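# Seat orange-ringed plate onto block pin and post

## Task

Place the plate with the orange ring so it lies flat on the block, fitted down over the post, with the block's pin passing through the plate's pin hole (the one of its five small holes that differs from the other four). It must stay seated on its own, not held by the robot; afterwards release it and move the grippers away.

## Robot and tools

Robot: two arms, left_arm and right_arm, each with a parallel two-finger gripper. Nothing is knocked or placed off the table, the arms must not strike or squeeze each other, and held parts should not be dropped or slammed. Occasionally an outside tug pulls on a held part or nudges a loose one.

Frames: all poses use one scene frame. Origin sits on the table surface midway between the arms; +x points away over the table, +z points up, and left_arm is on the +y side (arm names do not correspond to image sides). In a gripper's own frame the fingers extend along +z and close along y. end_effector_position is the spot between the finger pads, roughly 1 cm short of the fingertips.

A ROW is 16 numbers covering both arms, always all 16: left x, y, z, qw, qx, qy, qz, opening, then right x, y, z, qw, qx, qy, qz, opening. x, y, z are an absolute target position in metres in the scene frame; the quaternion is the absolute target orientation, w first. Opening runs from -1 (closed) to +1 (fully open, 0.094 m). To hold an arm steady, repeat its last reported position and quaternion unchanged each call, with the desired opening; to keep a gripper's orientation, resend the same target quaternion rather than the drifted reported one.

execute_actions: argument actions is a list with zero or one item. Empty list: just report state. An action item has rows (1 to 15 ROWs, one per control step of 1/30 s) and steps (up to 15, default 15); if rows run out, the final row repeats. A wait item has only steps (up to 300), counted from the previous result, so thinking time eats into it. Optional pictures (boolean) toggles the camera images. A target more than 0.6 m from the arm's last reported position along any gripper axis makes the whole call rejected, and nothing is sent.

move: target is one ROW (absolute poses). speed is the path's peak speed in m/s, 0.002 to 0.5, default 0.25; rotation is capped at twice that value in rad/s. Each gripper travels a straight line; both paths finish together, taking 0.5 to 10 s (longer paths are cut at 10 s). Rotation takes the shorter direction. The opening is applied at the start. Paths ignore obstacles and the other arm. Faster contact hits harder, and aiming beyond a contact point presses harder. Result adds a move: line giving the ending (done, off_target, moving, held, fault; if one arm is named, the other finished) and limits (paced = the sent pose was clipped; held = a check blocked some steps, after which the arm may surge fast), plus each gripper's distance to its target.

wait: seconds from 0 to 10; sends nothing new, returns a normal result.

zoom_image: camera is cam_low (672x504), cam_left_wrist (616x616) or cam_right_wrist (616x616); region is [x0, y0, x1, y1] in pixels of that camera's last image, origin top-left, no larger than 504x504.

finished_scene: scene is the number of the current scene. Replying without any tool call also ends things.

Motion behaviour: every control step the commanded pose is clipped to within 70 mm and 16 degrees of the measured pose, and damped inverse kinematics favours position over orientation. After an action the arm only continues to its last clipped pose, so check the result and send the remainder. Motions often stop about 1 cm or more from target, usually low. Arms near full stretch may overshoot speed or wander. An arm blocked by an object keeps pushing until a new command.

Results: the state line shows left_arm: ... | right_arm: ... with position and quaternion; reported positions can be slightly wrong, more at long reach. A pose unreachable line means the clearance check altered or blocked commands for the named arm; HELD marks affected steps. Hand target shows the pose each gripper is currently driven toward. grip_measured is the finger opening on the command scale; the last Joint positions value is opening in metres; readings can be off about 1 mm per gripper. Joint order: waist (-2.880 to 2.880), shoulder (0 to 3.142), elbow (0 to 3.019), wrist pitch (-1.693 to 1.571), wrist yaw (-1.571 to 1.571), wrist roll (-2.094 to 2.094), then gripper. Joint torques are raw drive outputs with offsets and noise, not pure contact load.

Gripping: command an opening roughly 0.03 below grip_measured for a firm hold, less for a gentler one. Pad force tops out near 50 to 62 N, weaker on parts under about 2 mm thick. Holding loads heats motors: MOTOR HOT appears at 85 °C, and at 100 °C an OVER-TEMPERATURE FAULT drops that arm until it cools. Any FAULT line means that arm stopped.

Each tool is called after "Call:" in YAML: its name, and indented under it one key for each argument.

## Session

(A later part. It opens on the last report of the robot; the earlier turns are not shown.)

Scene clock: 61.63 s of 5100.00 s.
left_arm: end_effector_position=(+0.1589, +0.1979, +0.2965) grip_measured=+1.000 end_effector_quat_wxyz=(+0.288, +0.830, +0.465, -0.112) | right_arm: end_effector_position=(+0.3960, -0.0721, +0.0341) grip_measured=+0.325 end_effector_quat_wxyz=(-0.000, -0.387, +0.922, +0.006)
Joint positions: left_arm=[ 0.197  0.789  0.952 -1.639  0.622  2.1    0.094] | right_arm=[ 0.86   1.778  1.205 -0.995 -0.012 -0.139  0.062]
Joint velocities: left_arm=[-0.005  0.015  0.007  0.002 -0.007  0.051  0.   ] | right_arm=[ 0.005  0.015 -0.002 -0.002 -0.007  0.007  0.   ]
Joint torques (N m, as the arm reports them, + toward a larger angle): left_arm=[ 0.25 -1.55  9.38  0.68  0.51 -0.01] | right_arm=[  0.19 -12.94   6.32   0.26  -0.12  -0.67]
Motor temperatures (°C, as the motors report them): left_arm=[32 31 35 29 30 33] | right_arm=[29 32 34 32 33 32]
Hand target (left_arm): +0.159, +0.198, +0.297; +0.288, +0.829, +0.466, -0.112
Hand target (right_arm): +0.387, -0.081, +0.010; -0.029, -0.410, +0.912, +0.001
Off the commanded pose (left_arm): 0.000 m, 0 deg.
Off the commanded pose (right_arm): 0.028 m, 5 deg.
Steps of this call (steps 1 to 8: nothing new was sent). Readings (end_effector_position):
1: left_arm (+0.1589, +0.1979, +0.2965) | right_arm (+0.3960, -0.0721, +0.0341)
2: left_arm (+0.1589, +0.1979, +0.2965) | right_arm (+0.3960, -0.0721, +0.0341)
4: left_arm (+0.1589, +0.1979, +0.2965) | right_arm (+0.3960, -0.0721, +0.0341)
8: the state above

Call:
execute_actions:
  actions:
    - {"rows": [[0.1589,0.1979,0.2965,0.288,0.829,0.466,-0.112,1,0.3881,-0.0801,0.008,-0.0293,-0.395,0.9187,0,0.29],[0.1589,0.1979,0.2965,0.288,0.829,0.466,-0.112,1,0.3881,-0.0801,0.008,-0.0293,-0.382,0.9242,0,0.29],[0.1589,0.1979,0.2965,0.288,0.829,0.466,-0.112,1,0.3881,-0.0801,0.008,-0.0293,-0.372,0.9282,0,0.29],[0.1589,0.1979,0.2965,0.288,0.829,0.466,-0.112,1,0.3881,-0.0801,0.008,-0.0293,-0.366,0.9306,0,0.29],[0.1589,0.1979,0.2965,0.288,0.829,0.466,-0.112,1,0.3881,-0.0801,0.008,-0.0293,-0.366,0.9306,0,0.29],[0.1589,0.1979,0.2965,0.288,0.829,0.466,-0.112,1,0.3881,-0.0801,0.007,-0.0296,-0.366,0.9306,0,0.29],[0.1589,0.1979,0.2965,0.288,0.829,0.466,-0.112,1,0.3881,-0.0801,0.006,-0.030,-0.366,0.9306,0,0.29],[0.1589,0.1979,0.2965,0.288,0.829,0.466,-0.112,1,0.3881,-0.0801,0.005,-0.0305,-0.366,0.9306,0,0.29],[0.1589,0.1979,0.2965,0.288,0.829,0.466,-0.112,1,0.3881,-0.0801,0.004,-0.031,-0.366,0.9306,0,0.29],[0.1589,0.1979,0.2965,0.288,0.829,0.466,-0.112,1,0.3881,-0.0801,0.003,-0.032,-0.368,0.9298,0,0.29],[0.1589,0.1979,0.2965,0.288,0.829,0.466,-0.112,1,0.3881,-0.0801,0.002,-0.033,-0.370,0.929,0,0.29],[0.1589,0.1979,0.2965,0.288,0.829,0.466,-0.112,1,0.3881,-0.0801,0.001,-0.034,-0.372,0.9282,-0.001,0.29]], "steps": 15}

Call:
zoom_image:
  camera: "cam_low"
  region: [250, 265, 330, 315]

Scene clock: 63.50 s of 5100.00 s.
left_arm: end_effector_position=(+0.1589, +0.1979, +0.2965) grip_measured=+1.000 end_effector_quat_wxyz=(+0.288, +0.830, +0.465, -0.112) | right_arm: end_effector_position=(+0.3959, -0.0721, +0.0338) grip_measured=+0.325 end_effector_quat_wxyz=(-0.001, -0.379, +0.925, +0.006)
Joint positions: left_arm=[ 0.197  0.789  0.952 -1.639  0.622  2.1    0.094] | right_arm=[ 0.86   1.779  1.205 -0.995 -0.012 -0.12   0.062]
Joint velocities: left_arm=[-0.005 -0.015 -0.007 -0.007 -0.095 -0.037  0.   ] | right_arm=[ 0.005 -0.005 -0.007 -0.017  0.022  0.081 -0.   ]
Joint torques (N m, as the arm reports them, + toward a larger angle): left_arm=[ 0.33 -1.48  9.37  0.67  0.52  0.  ] | right_arm=[  0.28 -11.76   6.27   0.38  -0.17  -0.03]
Motor temperatures (°C, as the motors report them): left_arm=[32 31 35 29 30 33] | right_arm=[29 32 34 32 33 32]
Hand target (left_arm): +0.159, +0.198, +0.297; +0.288, +0.829, +0.466, -0.112
Hand target (right_arm): +0.386, -0.081, +0.003; -0.034, -0.372, +0.928, -0.001
Off the commanded pose (left_arm): 0.000 m, 0 deg.
Off the commanded pose (right_arm): 0.035 m, 4 deg.
Steps of this call (steps 1 to 41: nothing new was sent; steps 42 to 56: all 15 steps of this action). Readings (end_effector_position):
42: left_arm (+0.1589, +0.1979, +0.2965) | right_arm (+0.3960, -0.0721, +0.0341)
43: left_arm (+0.1589, +0.1979, +0.2965) | right_arm (+0.3960, -0.0721, +0.0341)
45: left_arm (+0.1589, +0.1979, +0.2965) | right_arm (+0.3960, -0.0721, +0.0341)
49: left_arm (+0.1589, +0.1979, +0.2965) | right_arm (+0.3960, -0.0720, +0.0341)
56: the state above

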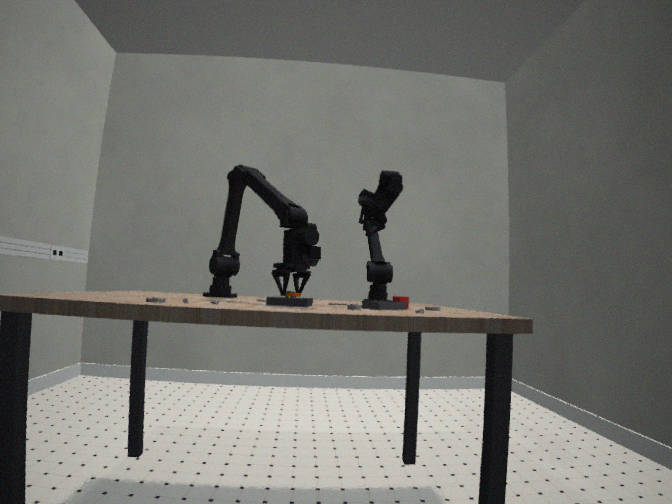

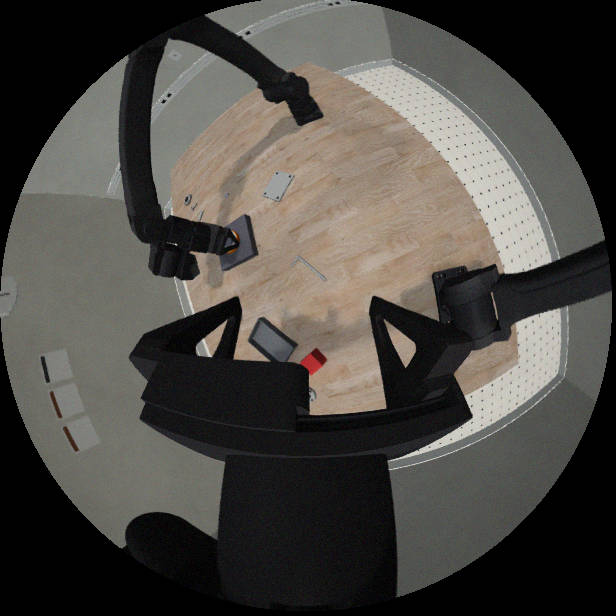

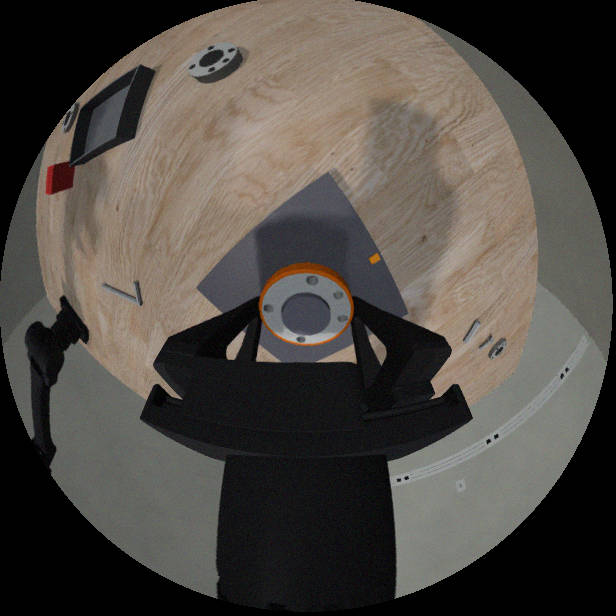

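Region (250, 265, 330, 315) of cam_low's 672x504 image, scaled by 6.300, with more detail than that image has; it fills the top 315 rows of this view, and the rest is white.

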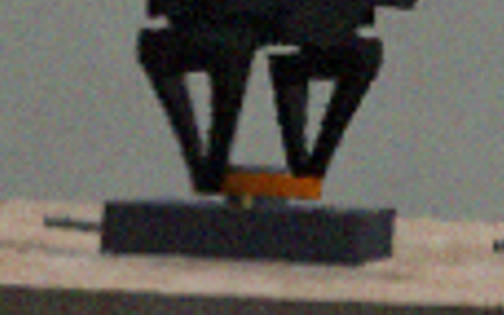

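Call:
execute_actions:
  actions:
    - {"rows": [[0.1589,0.1979,0.2965,0.288,0.829,0.466,-0.112,1,0.39,-0.078,0.008,-0.026,-0.376,0.9266,0.001,0.29],[0.1589,0.1979,0.2965,0.288,0.829,0.466,-0.112,1,0.392,-0.076,0.015,-0.018,-0.378,0.9258,0.003,0.29],[0.1589,0.1979,0.2965,0.288,0.829,0.466,-0.112,1,0.394,-0.074,0.022,-0.011,-0.379,0.9254,0.004,0.29],[0.1589,0.1979,0.2965,0.288,0.829,0.466,-0.112,1,0.394,-0.074,0.022,-0.011,-0.379,0.9254,0.004,0.29],[0.1589,0.1979,0.2965,0.288,0.829,0.466,-0.112,1,0.394,-0.074,0.022,-0.011,-0.379,0.9254,0.004,0.31],[0.1589,0.1979,0.2965,0.288,0.829,0.466,-0.112,1,0.394,-0.074,0.022,-0.011,-0.379,0.9254,0.004,0.32],[0.1589,0.1979,0.2965,0.288,0.829,0.466,-0.112,1,0.394,-0.074,0.022,-0.011,-0.379,0.9254,0.004,0.33],[0.1589,0.1979,0.2965,0.288,0.829,0.466,-0.112,1,0.394,-0.074,0.022,-0.011,-0.379,0.9254,0.004,0.34],[0.1589,0.1979,0.2965,0.288,0.829,0.466,-0.112,1,0.394,-0.074,0.022,-0.011,-0.379,0.9254,0.004,0.36],[0.1589,0.1979,0.2965,0.288,0.829,0.466,-0.112,1,0.394,-0.074,0.022,-0.011,-0.379,0.9254,0.004,0.4],[0.1589,0.1979,0.2965,0.288,0.829,0.466,-0.112,1,0.394,-0.074,0.022,-0.011,-0.379,0.9254,0.004,0.5],[0.1589,0.1979,0.2965,0.288,0.829,0.466,-0.112,1,0.394,-0.074,0.022,-0.011,-0.379,0.9254,0.004,0.7]], "steps": 15}

Call:
zoom_image:
  camera: "cam_low"
  region: [250, 265, 330, 315]

Call:
zoom_image:
  camera: "cam_right_wrist"
  region: [240, 230, 400, 360]

Scene clock: 65.17 s of 5100.00 s.
left_arm: end_effector_position=(+0.1589, +0.1979, +0.2965) grip_measured=+1.000 end_effector_quat_wxyz=(+0.288, +0.830, +0.465, -0.112) | right_arm: end_effector_position=(+0.3958, -0.0722, +0.0335) grip_measured=+0.697 end_effector_quat_wxyz=(-0.001, -0.379, +0.925, +0.006)
Joint positions: left_arm=[ 0.197  0.789  0.952 -1.639  0.622  2.1    0.094] | right_arm=[ 0.86   1.779  1.205 -0.995 -0.012 -0.12   0.08 ]
Joint velocities: left_arm=[ 0.015 -0.005 -0.002  0.012 -0.081 -0.037  0.   ] | right_arm=[-0.015 -0.005 -0.007 -0.007 -0.007 -0.007  0.002]
Joint torques (N m, as the arm reports them, + toward a larger angle): left_arm=[ 0.21 -1.48  9.38  0.65  0.51 -0.01] | right_arm=[  0.24 -14.73   7.27   0.36  -0.03  -0.15]
Motor temperatures (°C, as the motors report them): left_arm=[32 31 35 29 30 33] | right_arm=[29 32 34 32 33 32]
Hand target (left_arm): +0.159, +0.198, +0.297; +0.288, +0.829, +0.466, -0.112
Hand target (right_arm): +0.394, -0.074, +0.022; -0.011, -0.379, +0.925, +0.004
Off the commanded pose (left_arm): 0.000 m, 0 deg.
Off the commanded pose (right_arm): 0.012 m, 1 deg.
Steps of this call (steps 1 to 35: nothing new was sent; steps 36 to 50: all 15 steps of this action). Readings (end_effector_position):
36: left_arm (+0.1589, +0.1979, +0.2965) | right_arm (+0.3959, -0.0721, +0.0338)
37: left_arm (+0.1589, +0.1979, +0.2965) | right_arm (+0.3959, -0.0721, +0.0338)
39: left_arm (+0.1589, +0.1979, +0.2965) | right_arm (+0.3959, -0.0721, +0.0338)
43: left_arm (+0.1589, +0.1979, +0.2965) | right_arm (+0.3959, -0.0721, +0.0338)
50: the state above

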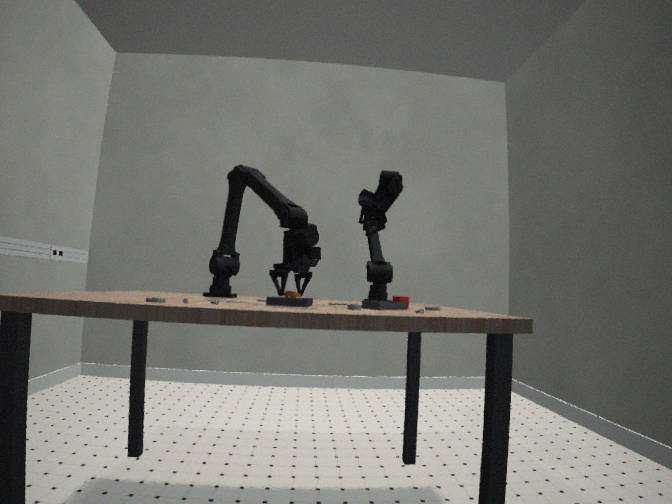

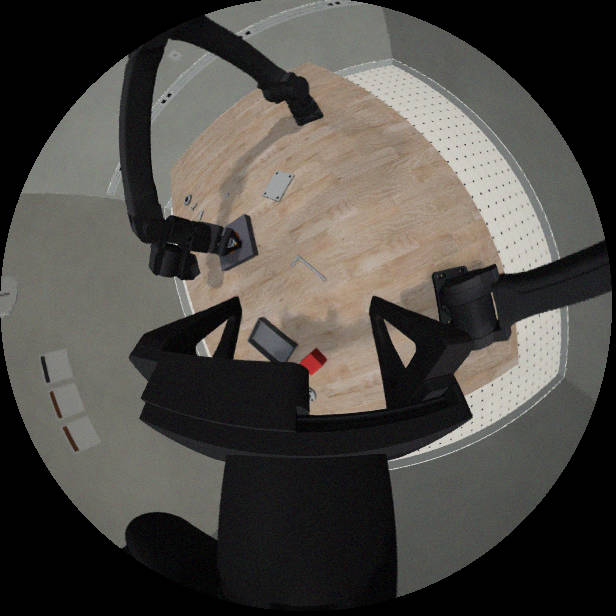

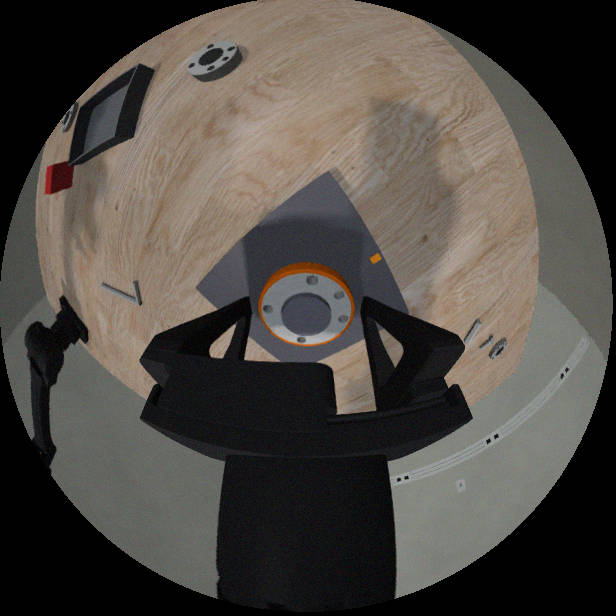

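Region (250, 265, 330, 315) of cam_low's 672x504 image, scaled by 6.300, with more detail than that image has; it fills the top 315 rows of this view, and the rest is white.

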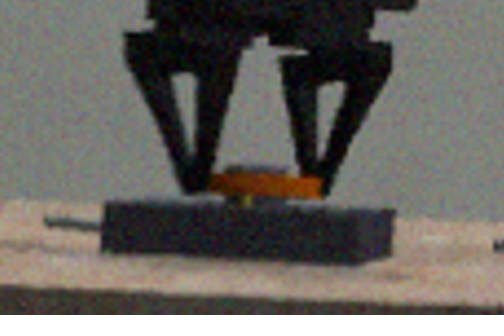

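Region (240, 230, 400, 360) of cam_right_wrist's 616x616 image, scaled by 3.150, with more detail than that image has; it fills the top 410 rows of this view, and the rest is white.

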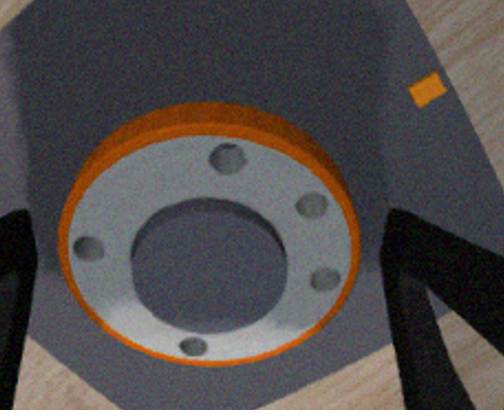

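Call:
move:
  target: [0.1589, 0.1979, 0.2965, 0.288, 0.829, 0.466, -0.112, 1, 0.375, -0.115, 0.10, 0, -0.379, 0.9254, 0, 0.8]
  speed: 0.1

Scene clock: 66.90 s of 5100.00 s.
left_arm: end_effector_position=(+0.1589, +0.1979, +0.2965) grip_measured=+1.000 end_effector_quat_wxyz=(+0.288, +0.830, +0.465, -0.112) | right_arm: end_effector_position=(+0.3791, -0.1061, +0.1000) grip_measured=+0.798 end_effector_quat_wxyz=(+0.004, -0.375, +0.927, +0.004)
Joint positions: left_arm=[ 0.197  0.789  0.952 -1.639  0.622  2.1    0.094] | right_arm=[ 0.826  1.611  1.178 -1.128 -0.006 -0.146  0.084]
Joint velocities: left_arm=[ 0.005 -0.005  0.002 -0.012 -0.066 -0.022  0.   ] | right_arm=[ 0.005 -0.015  0.002 -0.007 -0.051 -0.007  0.001]
Joint torques (N m, as the arm reports them, + toward a larger angle): left_arm=[ 0.28 -1.42  9.38  0.67  0.52 -0.01] | right_arm=[ -0.12 -15.3    7.02   0.     0.17  -0.28]
Motor temperatures (°C, as the motors report them): left_arm=[32 31 35 29 30 33] | right_arm=[29 32 34 32 33 32]
Hand target (left_arm): +0.159, +0.198, +0.297; +0.288, +0.829, +0.466, -0.112
Hand target (right_arm): +0.376, -0.114, +0.100; -0.000, -0.379, +0.925, +0.001
Off the commanded pose (left_arm): 0.000 m, 0 deg.
Off the commanded pose (right_arm): 0.010 m, 1 deg.
move: done

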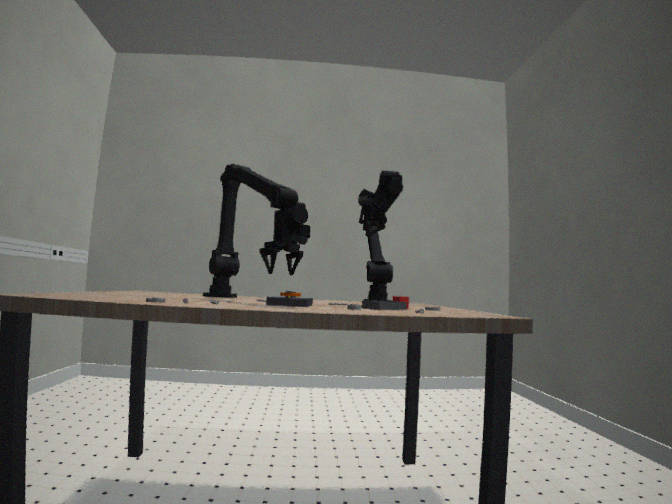

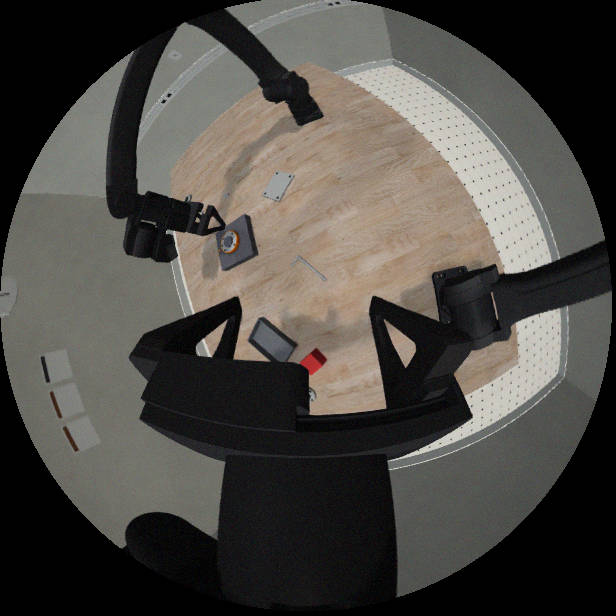

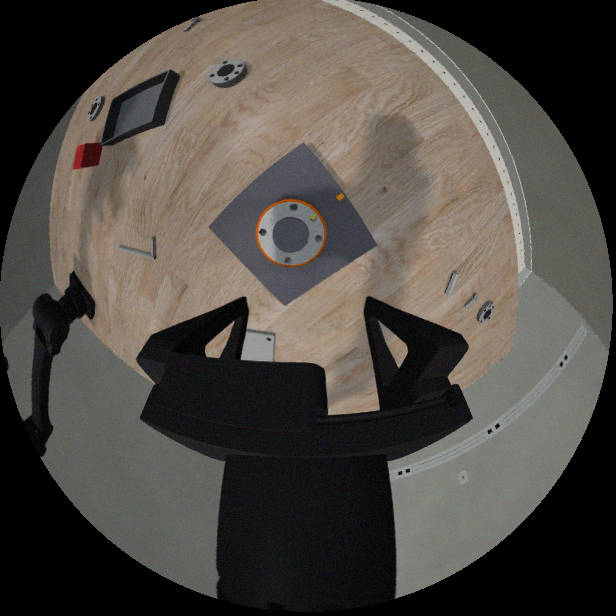

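Call:
zoom_image:
  camera: "cam_right_wrist"
  region: [250, 185, 350, 275]

Call:
zoom_image:
  camera: "cam_low"
  region: [260, 280, 320, 315]

Call:
zoom_image:
  camera: "cam_left_wrist"
  region: [200, 210, 270, 275]

Region (250, 185, 350, 275) of cam_right_wrist's 616x616 image, scaled by 5.040, with more detail than that image has; it fills the top 454 rows of this view, and the rest is white.

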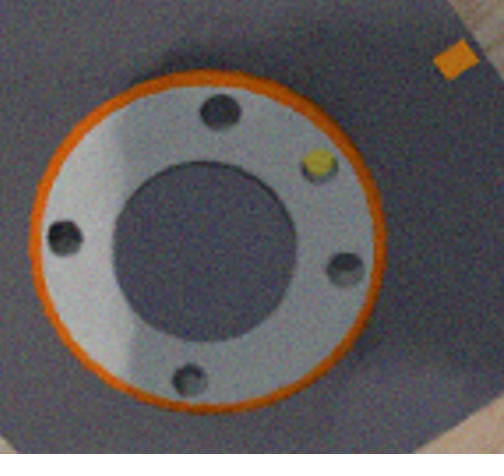

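Region (260, 280, 320, 315) of cam_low's 672x504 image, scaled by 8.400, with more detail than that image has; it fills the top 294 rows of this view, and the rest is white.

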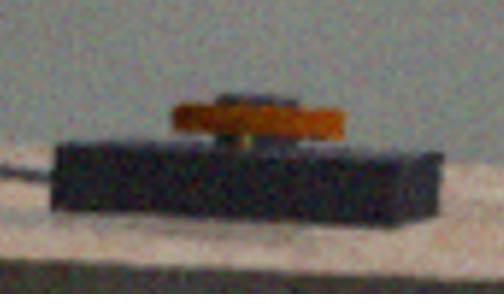

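Region (200, 210, 270, 275) of cam_left_wrist's 616x616 image, scaled by 7.200, with more detail than that image has; it fills the top 468 rows of this view, and the rest is white.

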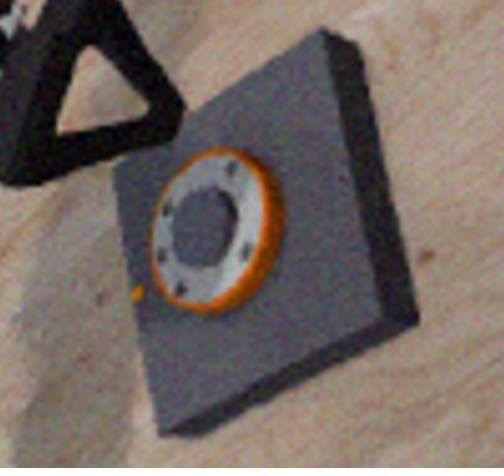

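Call:
move:
  target: [0.1589, 0.1979, 0.2965, 0.288, 0.829, 0.466, -0.112, 1, 0.40, -0.066, 0.115, 0, -0.643, 0.766, 0, -0.15]
  speed: 0.3

Call:
move:
  target: [0.1589, 0.1979, 0.2965, 0.288, 0.829, 0.466, -0.112, 1, 0.3915, -0.0695, 0.045, -0.010, -0.643, 0.766, 0, -0.15]
  speed: 0.08

Call:
zoom_image:
  camera: "cam_right_wrist"
  region: [230, 230, 390, 360]

Scene clock: 70.10 s of 5100.00 s.
left_arm: end_effector_position=(+0.1589, +0.1979, +0.2965) grip_measured=+1.000 end_effector_quat_wxyz=(+0.288, +0.830, +0.465, -0.112) | right_arm: end_effector_position=(+0.3863, -0.0815, +0.1085) grip_measured=-0.148 end_effector_quat_wxyz=(+0.009, +0.633, -0.774, -0.001)
Joint positions: left_arm=[ 0.197  0.789  0.952 -1.639  0.622  2.1    0.094] | right_arm=[ 0.861  1.668  1.274 -1.195 -0.001 -0.714  0.04 ]
Joint velocities: left_arm=[-0.005  0.005  0.002 -0.012  0.022 -0.037  0.   ] | right_arm=[-0.015 -0.015  0.002 -0.027  0.037 -0.11  -0.   ]
Joint torques (N m, as the arm reports them, + toward a larger angle): left_arm=[ 0.26 -1.54  9.39  0.65  0.52  0.  ] | right_arm=[  1.21 -12.81  12.4   -0.07   0.08  -0.28]
Motor temperatures (°C, as the motors report them): left_arm=[32 31 35 29 30 33] | right_arm=[29 32 35 32 33 32]
Hand target (left_arm): +0.159, +0.198, +0.297; +0.288, +0.829, +0.466, -0.112
Hand target (right_arm): +0.400, -0.067, +0.114; +0.000, -0.643, +0.766, -0.001
Off the commanded pose (left_arm): 0.000 m, 0 deg.
Off the commanded pose (right_arm): 0.022 m, 2 deg.
move: off_target (right_arm)

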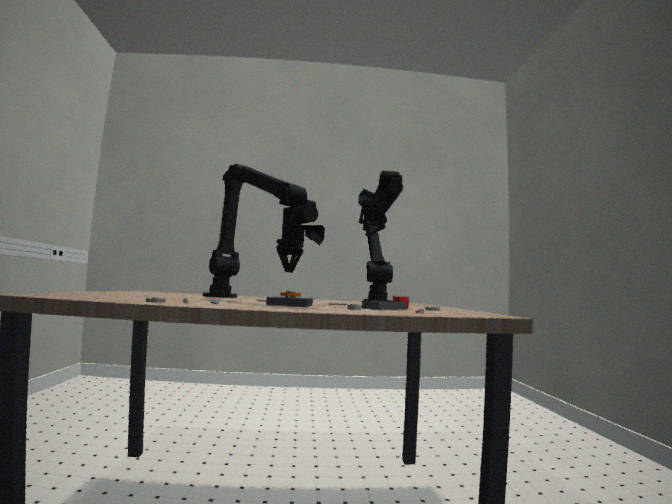

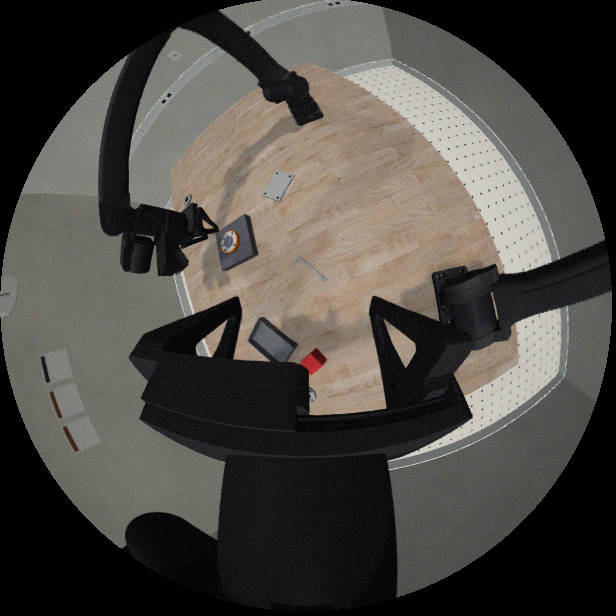

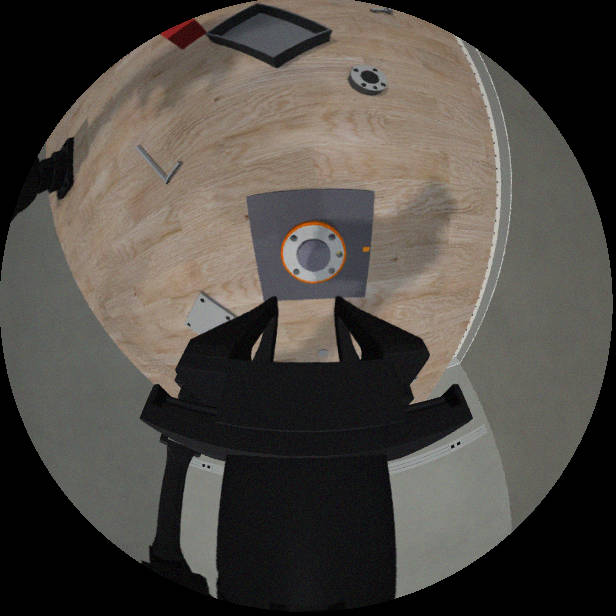

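Scene clock: 71.27 s of 5100.00 s.
left_arm: end_effector_position=(+0.1589, +0.1979, +0.2965) grip_measured=+1.000 end_effector_quat_wxyz=(+0.288, +0.830, +0.465, -0.112) | right_arm: end_effector_position=(+0.3961, -0.0711, +0.0604) grip_measured=-0.148 end_effector_quat_wxyz=(-0.003, +0.635, -0.773, -0.000)
Joint positions: left_arm=[ 0.197  0.789  0.952 -1.639  0.622  2.1    0.094] | right_arm=[ 0.866  1.742  1.235 -1.057 -0.001 -0.714  0.04 ]
Joint velocities: left_arm=[-0.024 -0.015  0.002 -0.007 -0.007  0.037  0.   ] | right_arm=[ 0.005  0.005 -0.002 -0.012 -0.051  0.095  0.   ]
Joint torques (N m, as the arm reports them, + toward a larger angle): left_arm=[ 0.21 -1.53  9.38  0.68  0.52 -0.01] | right_arm=[  1.15 -14.13   7.04   0.57   0.05  -0.25]
Motor temperatures (°C, as the motors report them): left_arm=[32 31 35 29 30 33] | right_arm=[29 32 35 32 33 32]
Hand target (left_arm): +0.159, +0.198, +0.297; +0.288, +0.829, +0.466, -0.112
Hand target (right_arm): +0.390, -0.071, +0.045; -0.010, -0.643, +0.766, -0.000
Off the commanded pose (left_arm): 0.000 m, 0 deg.
Off the commanded pose (right_arm): 0.016 m, 2 deg.
move: off_target (right_arm)

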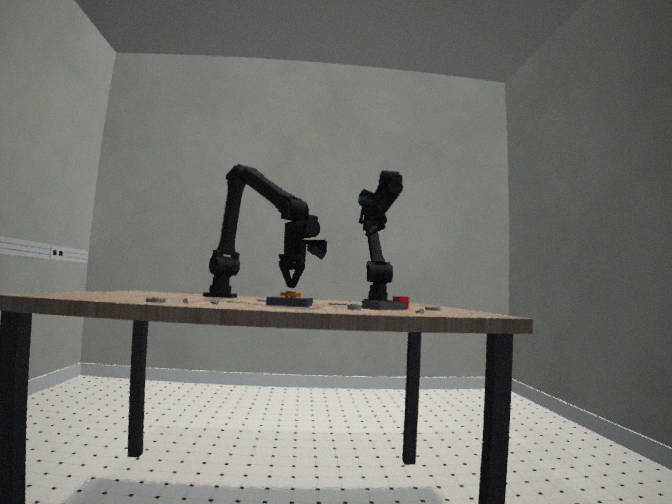

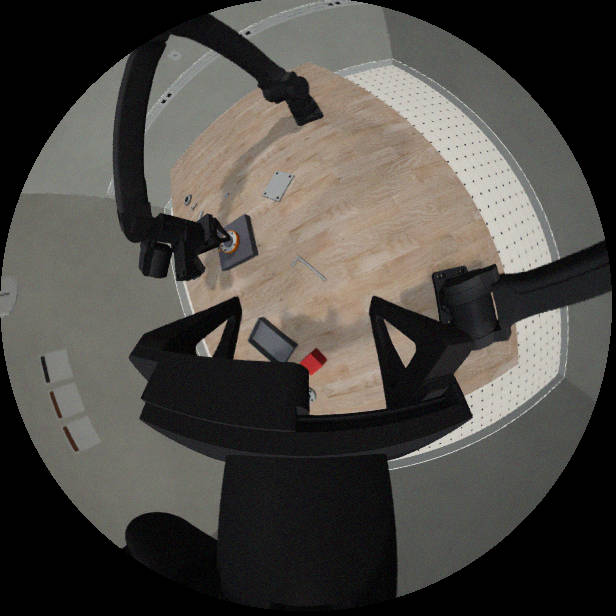

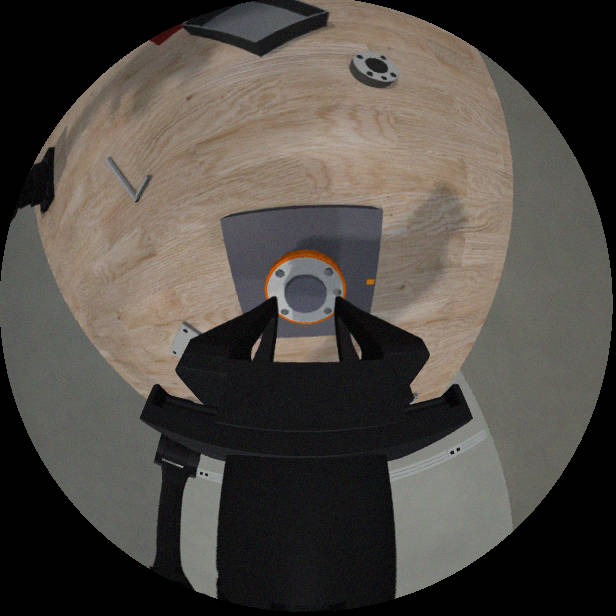

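Region (230, 230, 390, 360) of cam_right_wrist's 616x616 image, scaled by 3.150, with more detail than that image has; it fills the top 410 rows of this view, and the rest is white.

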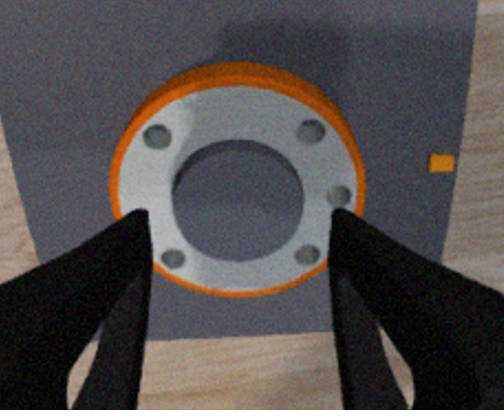

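Call:
move:
  target: [0.1589, 0.1979, 0.2965, 0.288, 0.829, 0.466, -0.112, 1, 0.3915, -0.071, 0.023, -0.013, -0.643, 0.766, 0, -0.15]
  speed: 0.04

Call:
zoom_image:
  camera: "cam_low"
  region: [250, 265, 330, 315]

Scene clock: 73.83 s of 5100.00 s.
left_arm: end_effector_position=(+0.1589, +0.1979, +0.2965) grip_measured=+1.000 end_effector_quat_wxyz=(+0.288, +0.830, +0.465, -0.112) | right_arm: end_effector_position=(+0.3969, -0.0705, +0.0409) grip_measured=-0.148 end_effector_quat_wxyz=(-0.002, +0.635, -0.773, -0.000)
Joint positions: left_arm=[ 0.197  0.789  0.952 -1.639  0.622  2.1    0.094] | right_arm=[ 0.866  1.771  1.216 -1.011 -0.001 -0.714  0.04 ]
Joint velocities: left_arm=[-0.015 -0.005 -0.017 -0.012 -0.037 -0.051  0.   ] | right_arm=[-0.005  0.005 -0.007 -0.032  0.037  0.022 -0.001]
Joint torques (N m, as the arm reports them, + toward a larger angle): left_arm=[ 0.16 -1.5   9.36  0.69  0.52 -0.01] | right_arm=[  0.87 -14.03   6.75   0.51   0.03  -0.27]
Motor temperatures (°C, as the motors report them): left_arm=[32 31 35 29 30 33] | right_arm=[29 32 35 32 33 32]
Hand target (left_arm): +0.159, +0.198, +0.297; +0.288, +0.829, +0.466, -0.112
Hand target (right_arm): +0.391, -0.072, +0.024; -0.013, -0.643, +0.766, +0.000
Off the commanded pose (left_arm): 0.000 m, 0 deg.
Off the commanded pose (right_arm): 0.019 m, 2 deg.
move: off_target (right_arm)

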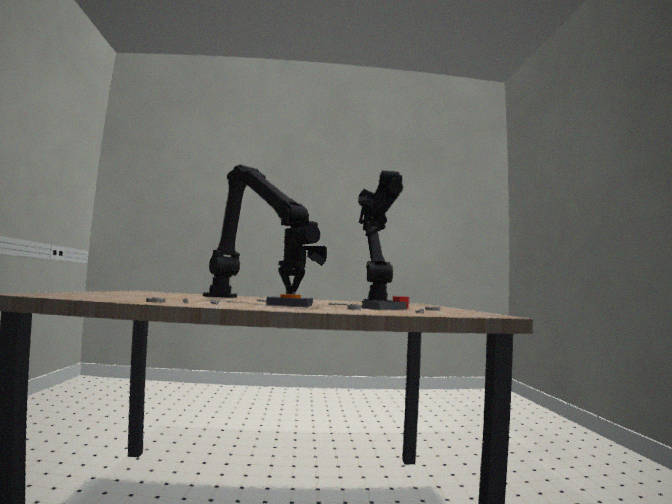

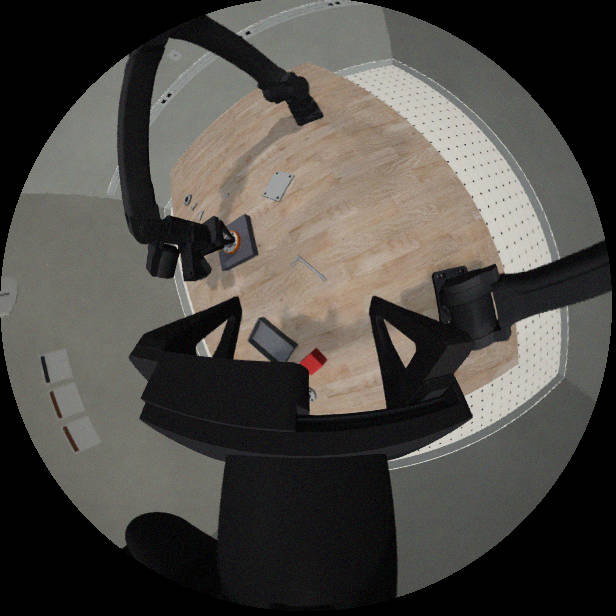

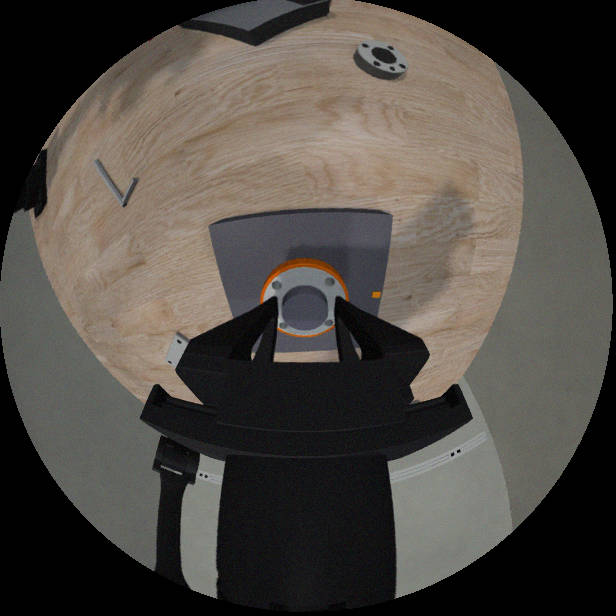

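Region (250, 265, 330, 315) of cam_low's 672x504 image, scaled by 6.300, with more detail than that image has; it fills the top 315 rows of this view, and the rest is white.

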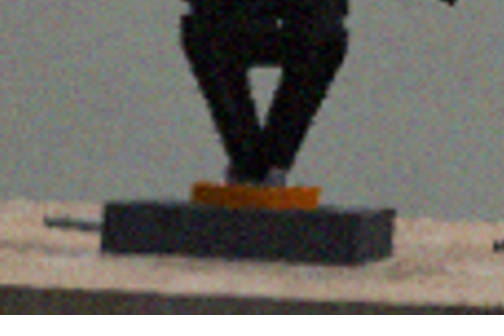

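Call:
move:
  target: [0.1589, 0.1979, 0.2965, 0.288, 0.829, 0.466, -0.112, 1, 0.390, -0.072, 0.012, -0.02, -0.643, 0.766, 0, -0.15]
  speed: 0.04

Call:
move:
  target: [0.1589, 0.1979, 0.2965, 0.288, 0.829, 0.466, -0.112, 1, 0.392, -0.078, 0.075, 0.02, -0.643, 0.766, 0, 0.0]
  speed: 0.08

Scene clock: 75.37 s of 5100.00 s.
left_arm: end_effector_position=(+0.1589, +0.1979, +0.2965) grip_measured=+1.000 end_effector_quat_wxyz=(+0.288, +0.830, +0.465, -0.112) | right_arm: end_effector_position=(+0.3980, -0.0696, +0.0395) grip_measured=-0.148 end_effector_quat_wxyz=(-0.004, +0.635, -0.773, -0.000)
Joint positions: left_arm=[ 0.197  0.789  0.952 -1.639  0.622  2.1    0.094] | right_arm=[ 0.866  1.775  1.216 -1.004 -0.001 -0.714  0.04 ]
Joint velocities: left_arm=[-0.015  0.005 -0.012 -0.017  0.007  0.066  0.   ] | right_arm=[-0.015  0.005  0.002  0.002  0.081 -0.037  0.001]
Joint torques (N m, as the arm reports them, + toward a larger angle): left_arm=[ 0.18 -1.6   9.38  0.65  0.53  0.  ] | right_arm=[  1.04 -12.72   6.32   0.68   0.04  -0.26]
Motor temperatures (°C, as the motors report them): left_arm=[32 31 35 29 30 33] | right_arm=[29 32 35 32 33 32]
Hand target (left_arm): +0.159, +0.198, +0.297; +0.288, +0.829, +0.466, -0.112
Hand target (right_arm): +0.389, -0.073, +0.013; -0.020, -0.643, +0.766, +0.000
Off the commanded pose (left_arm): 0.000 m, 0 deg.
Off the commanded pose (right_arm): 0.029 m, 3 deg.
move: off_target (right_arm)

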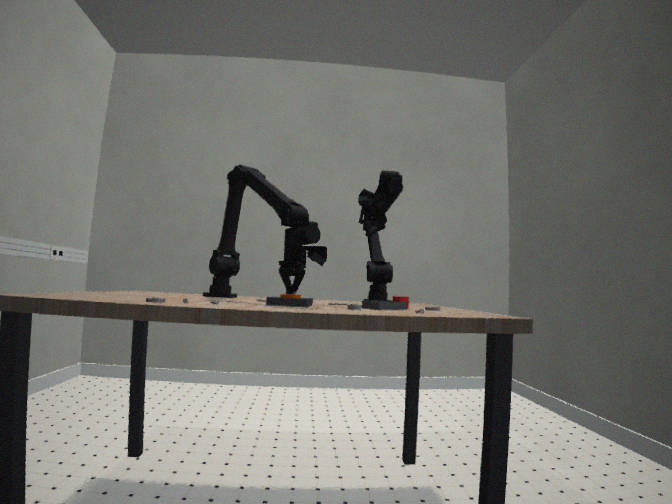

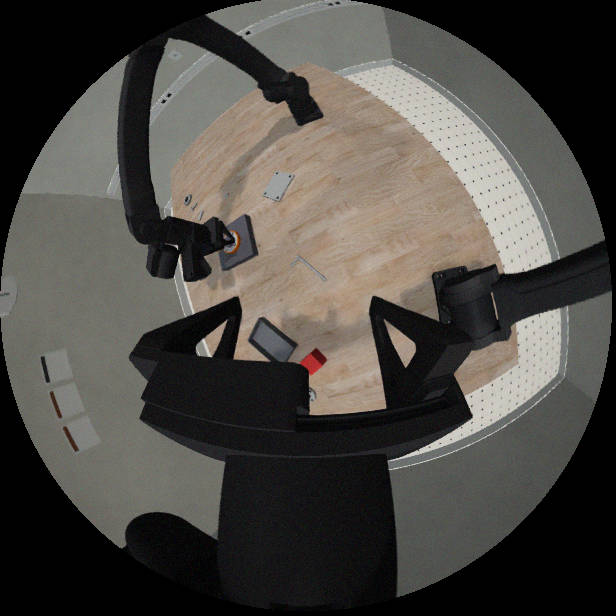

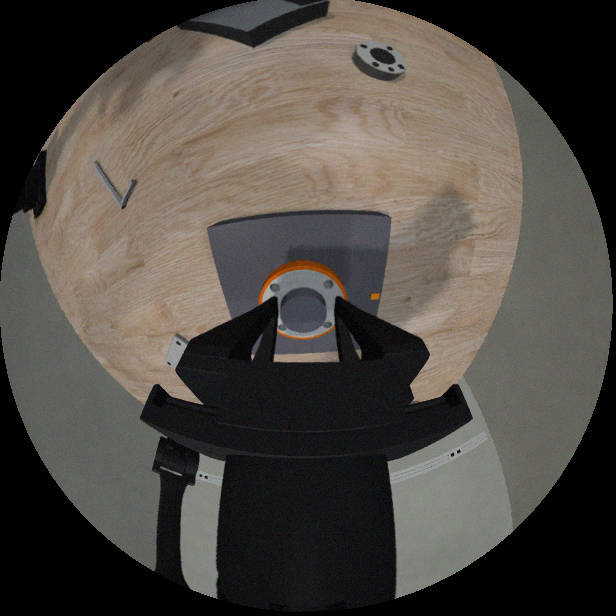

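Scene clock: 76.20 s of 5100.00 s.
left_arm: end_effector_position=(+0.1589, +0.1979, +0.2965) grip_measured=+1.000 end_effector_quat_wxyz=(+0.288, +0.830, +0.465, -0.112) | right_arm: end_effector_position=(+0.3959, -0.0713, +0.0755) grip_measured=-0.002 end_effector_quat_wxyz=(-0.026, +0.639, -0.769, +0.000)
Joint positions: left_arm=[ 0.197  0.789  0.952 -1.639  0.622  2.1    0.094] | right_arm=[ 0.866  1.697  1.216 -1.038 -0.001 -0.725  0.047]
Joint velocities: left_arm=[-0.015  0.024  0.012 -0.007 -0.095  0.037  0.   ] | right_arm=[ 0.005 -0.015  0.002 -0.007  0.007 -0.007 -0.   ]
Joint torques (N m, as the arm reports them, + toward a larger angle): left_arm=[ 0.23 -1.46  9.38  0.69  0.52 -0.01] | right_arm=[  0.03 -16.43   7.09   0.09  -0.04  -0.28]
Motor temperatures (°C, as the motors report them): left_arm=[32 31 35 29 30 33] | right_arm=[29 32 35 32 33 32]
Hand target (left_arm): +0.159, +0.198, +0.297; +0.288, +0.829, +0.466, -0.112
Hand target (right_arm): +0.392, -0.077, +0.075; +0.020, -0.643, +0.766, -0.000
Off the commanded pose (left_arm): 0.000 m, 0 deg.
Off the commanded pose (right_arm): 0.008 m, 1 deg.
move: done

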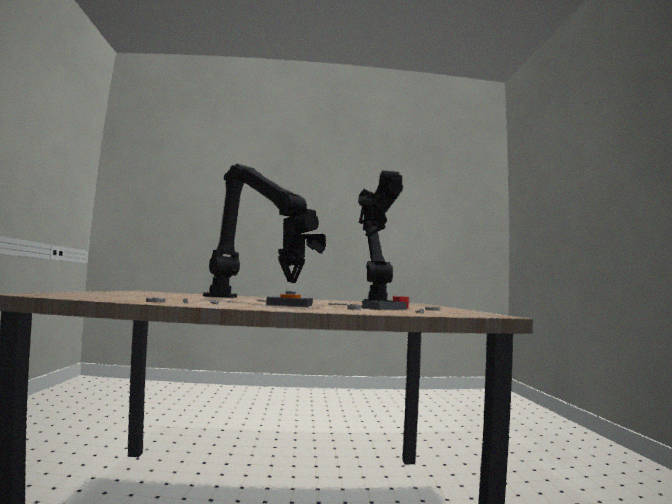

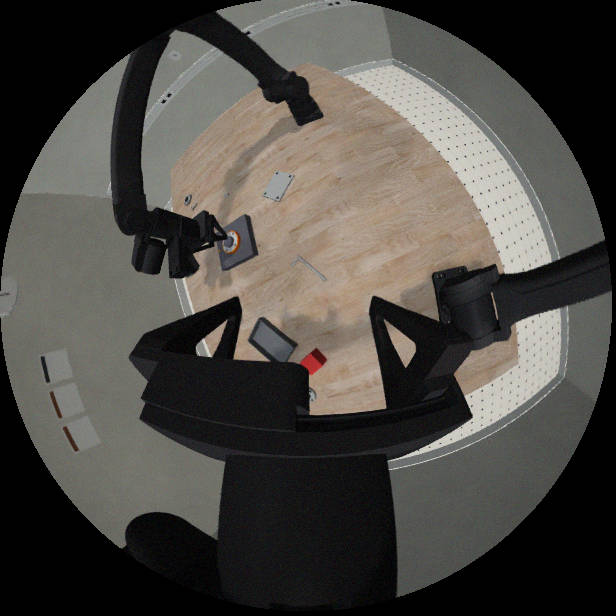

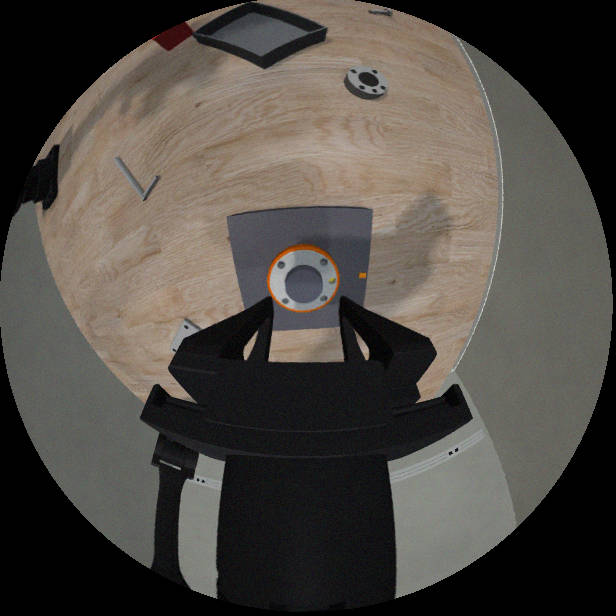

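Call:
move:
  target: [0.1589, 0.1979, 0.2965, 0.288, 0.829, 0.466, -0.112, 1, 0.33, -0.19, 0.16, 0, -0.643, 0.766, 0, 1]
  speed: 0.25

Call:
zoom_image:
  camera: "cam_low"
  region: [260, 280, 320, 315]

Call:
zoom_image:
  camera: "cam_left_wrist"
  region: [200, 210, 270, 275]

Scene clock: 78.07 s of 5100.00 s.
left_arm: end_effector_position=(+0.1589, +0.1979, +0.2965) grip_measured=+1.000 end_effector_quat_wxyz=(+0.288, +0.830, +0.465, -0.112) | right_arm: end_effector_position=(+0.3354, -0.1842, +0.1678) grip_measured=+1.000 end_effector_quat_wxyz=(-0.012, +0.637, -0.771, +0.001)
Joint positions: left_arm=[ 0.197  0.789  0.952 -1.639  0.622  2.1    0.094] | right_arm=[ 0.726  1.338  1.07  -1.279 -0.002 -0.858  0.094]
Joint velocities: left_arm=[ 0.005 -0.015 -0.012 -0.002 -0.11  -0.037  0.   ] | right_arm=[-0.015 -0.005 -0.002 -0.002  0.007  0.007  0.   ]
Joint torques (N m, as the arm reports them, + toward a larger angle): left_arm=[ 0.33 -1.43  9.36  0.68  0.52 -0.01] | right_arm=[ 0.51 -9.89  7.6   0.04 -0.18 -0.29]
Motor temperatures (°C, as the motors report them): left_arm=[32 31 35 29 30 33] | right_arm=[29 32 35 32 33 32]
Hand target (left_arm): +0.159, +0.198, +0.297; +0.288, +0.829, +0.466, -0.112
Hand target (right_arm): +0.330, -0.188, +0.162; +0.001, -0.643, +0.766, +0.003
Off the commanded pose (left_arm): 0.000 m, 0 deg.
Off the commanded pose (right_arm): 0.011 m, 2 deg.
move: off_target (right_arm)

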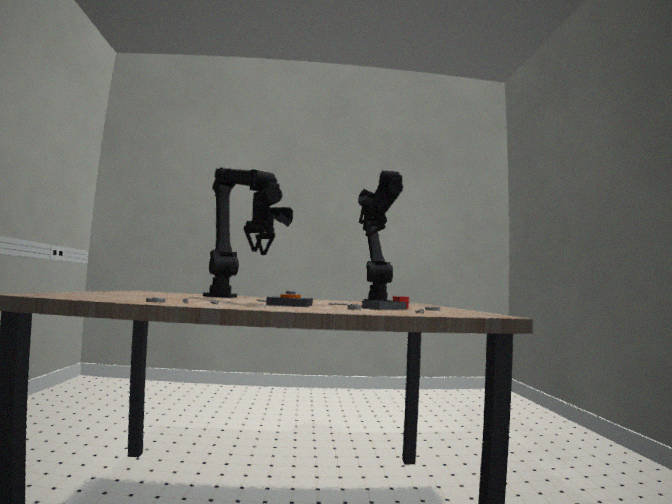

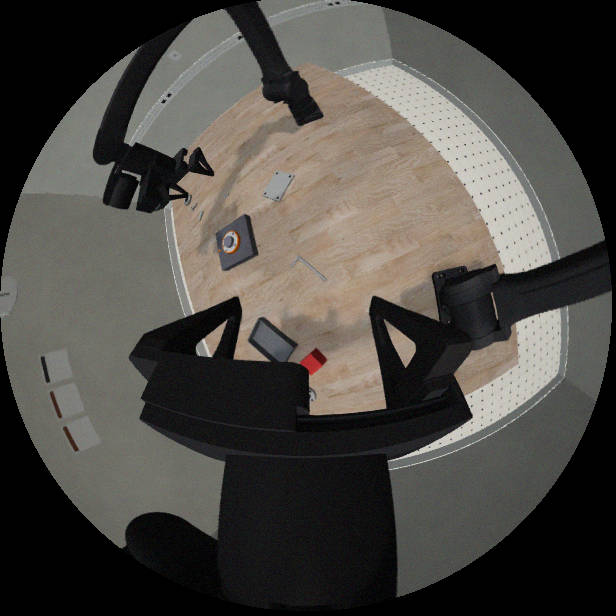

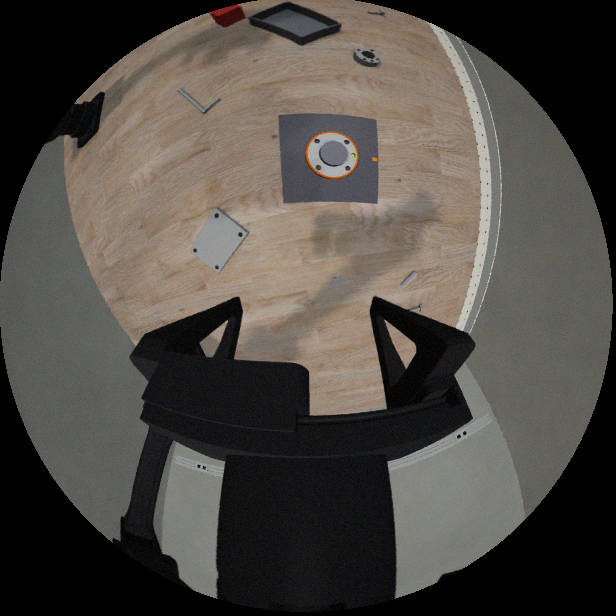

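Region (260, 280, 320, 315) of cam_low's 672x504 image, scaled by 8.400, with more detail than that image has; it fills the top 294 rows of this view, and the rest is white.

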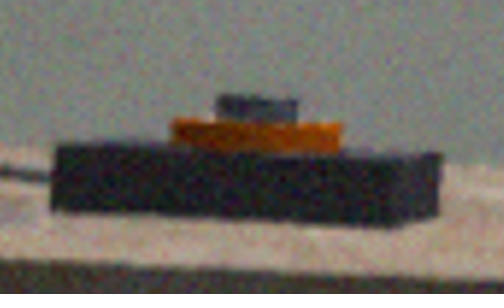

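Region (200, 210, 270, 275) of cam_left_wrist's 616x616 image, scaled by 7.200, with more detail than that image has; it fills the top 468 rows of this view, and the rest is white.

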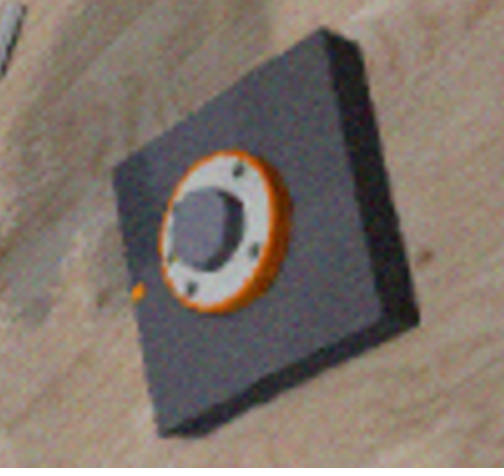

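The plate is seated flat, with the pin showing in its hole.

Call:
finished_scene:
  scene: 1

The scene is finished: the task was done.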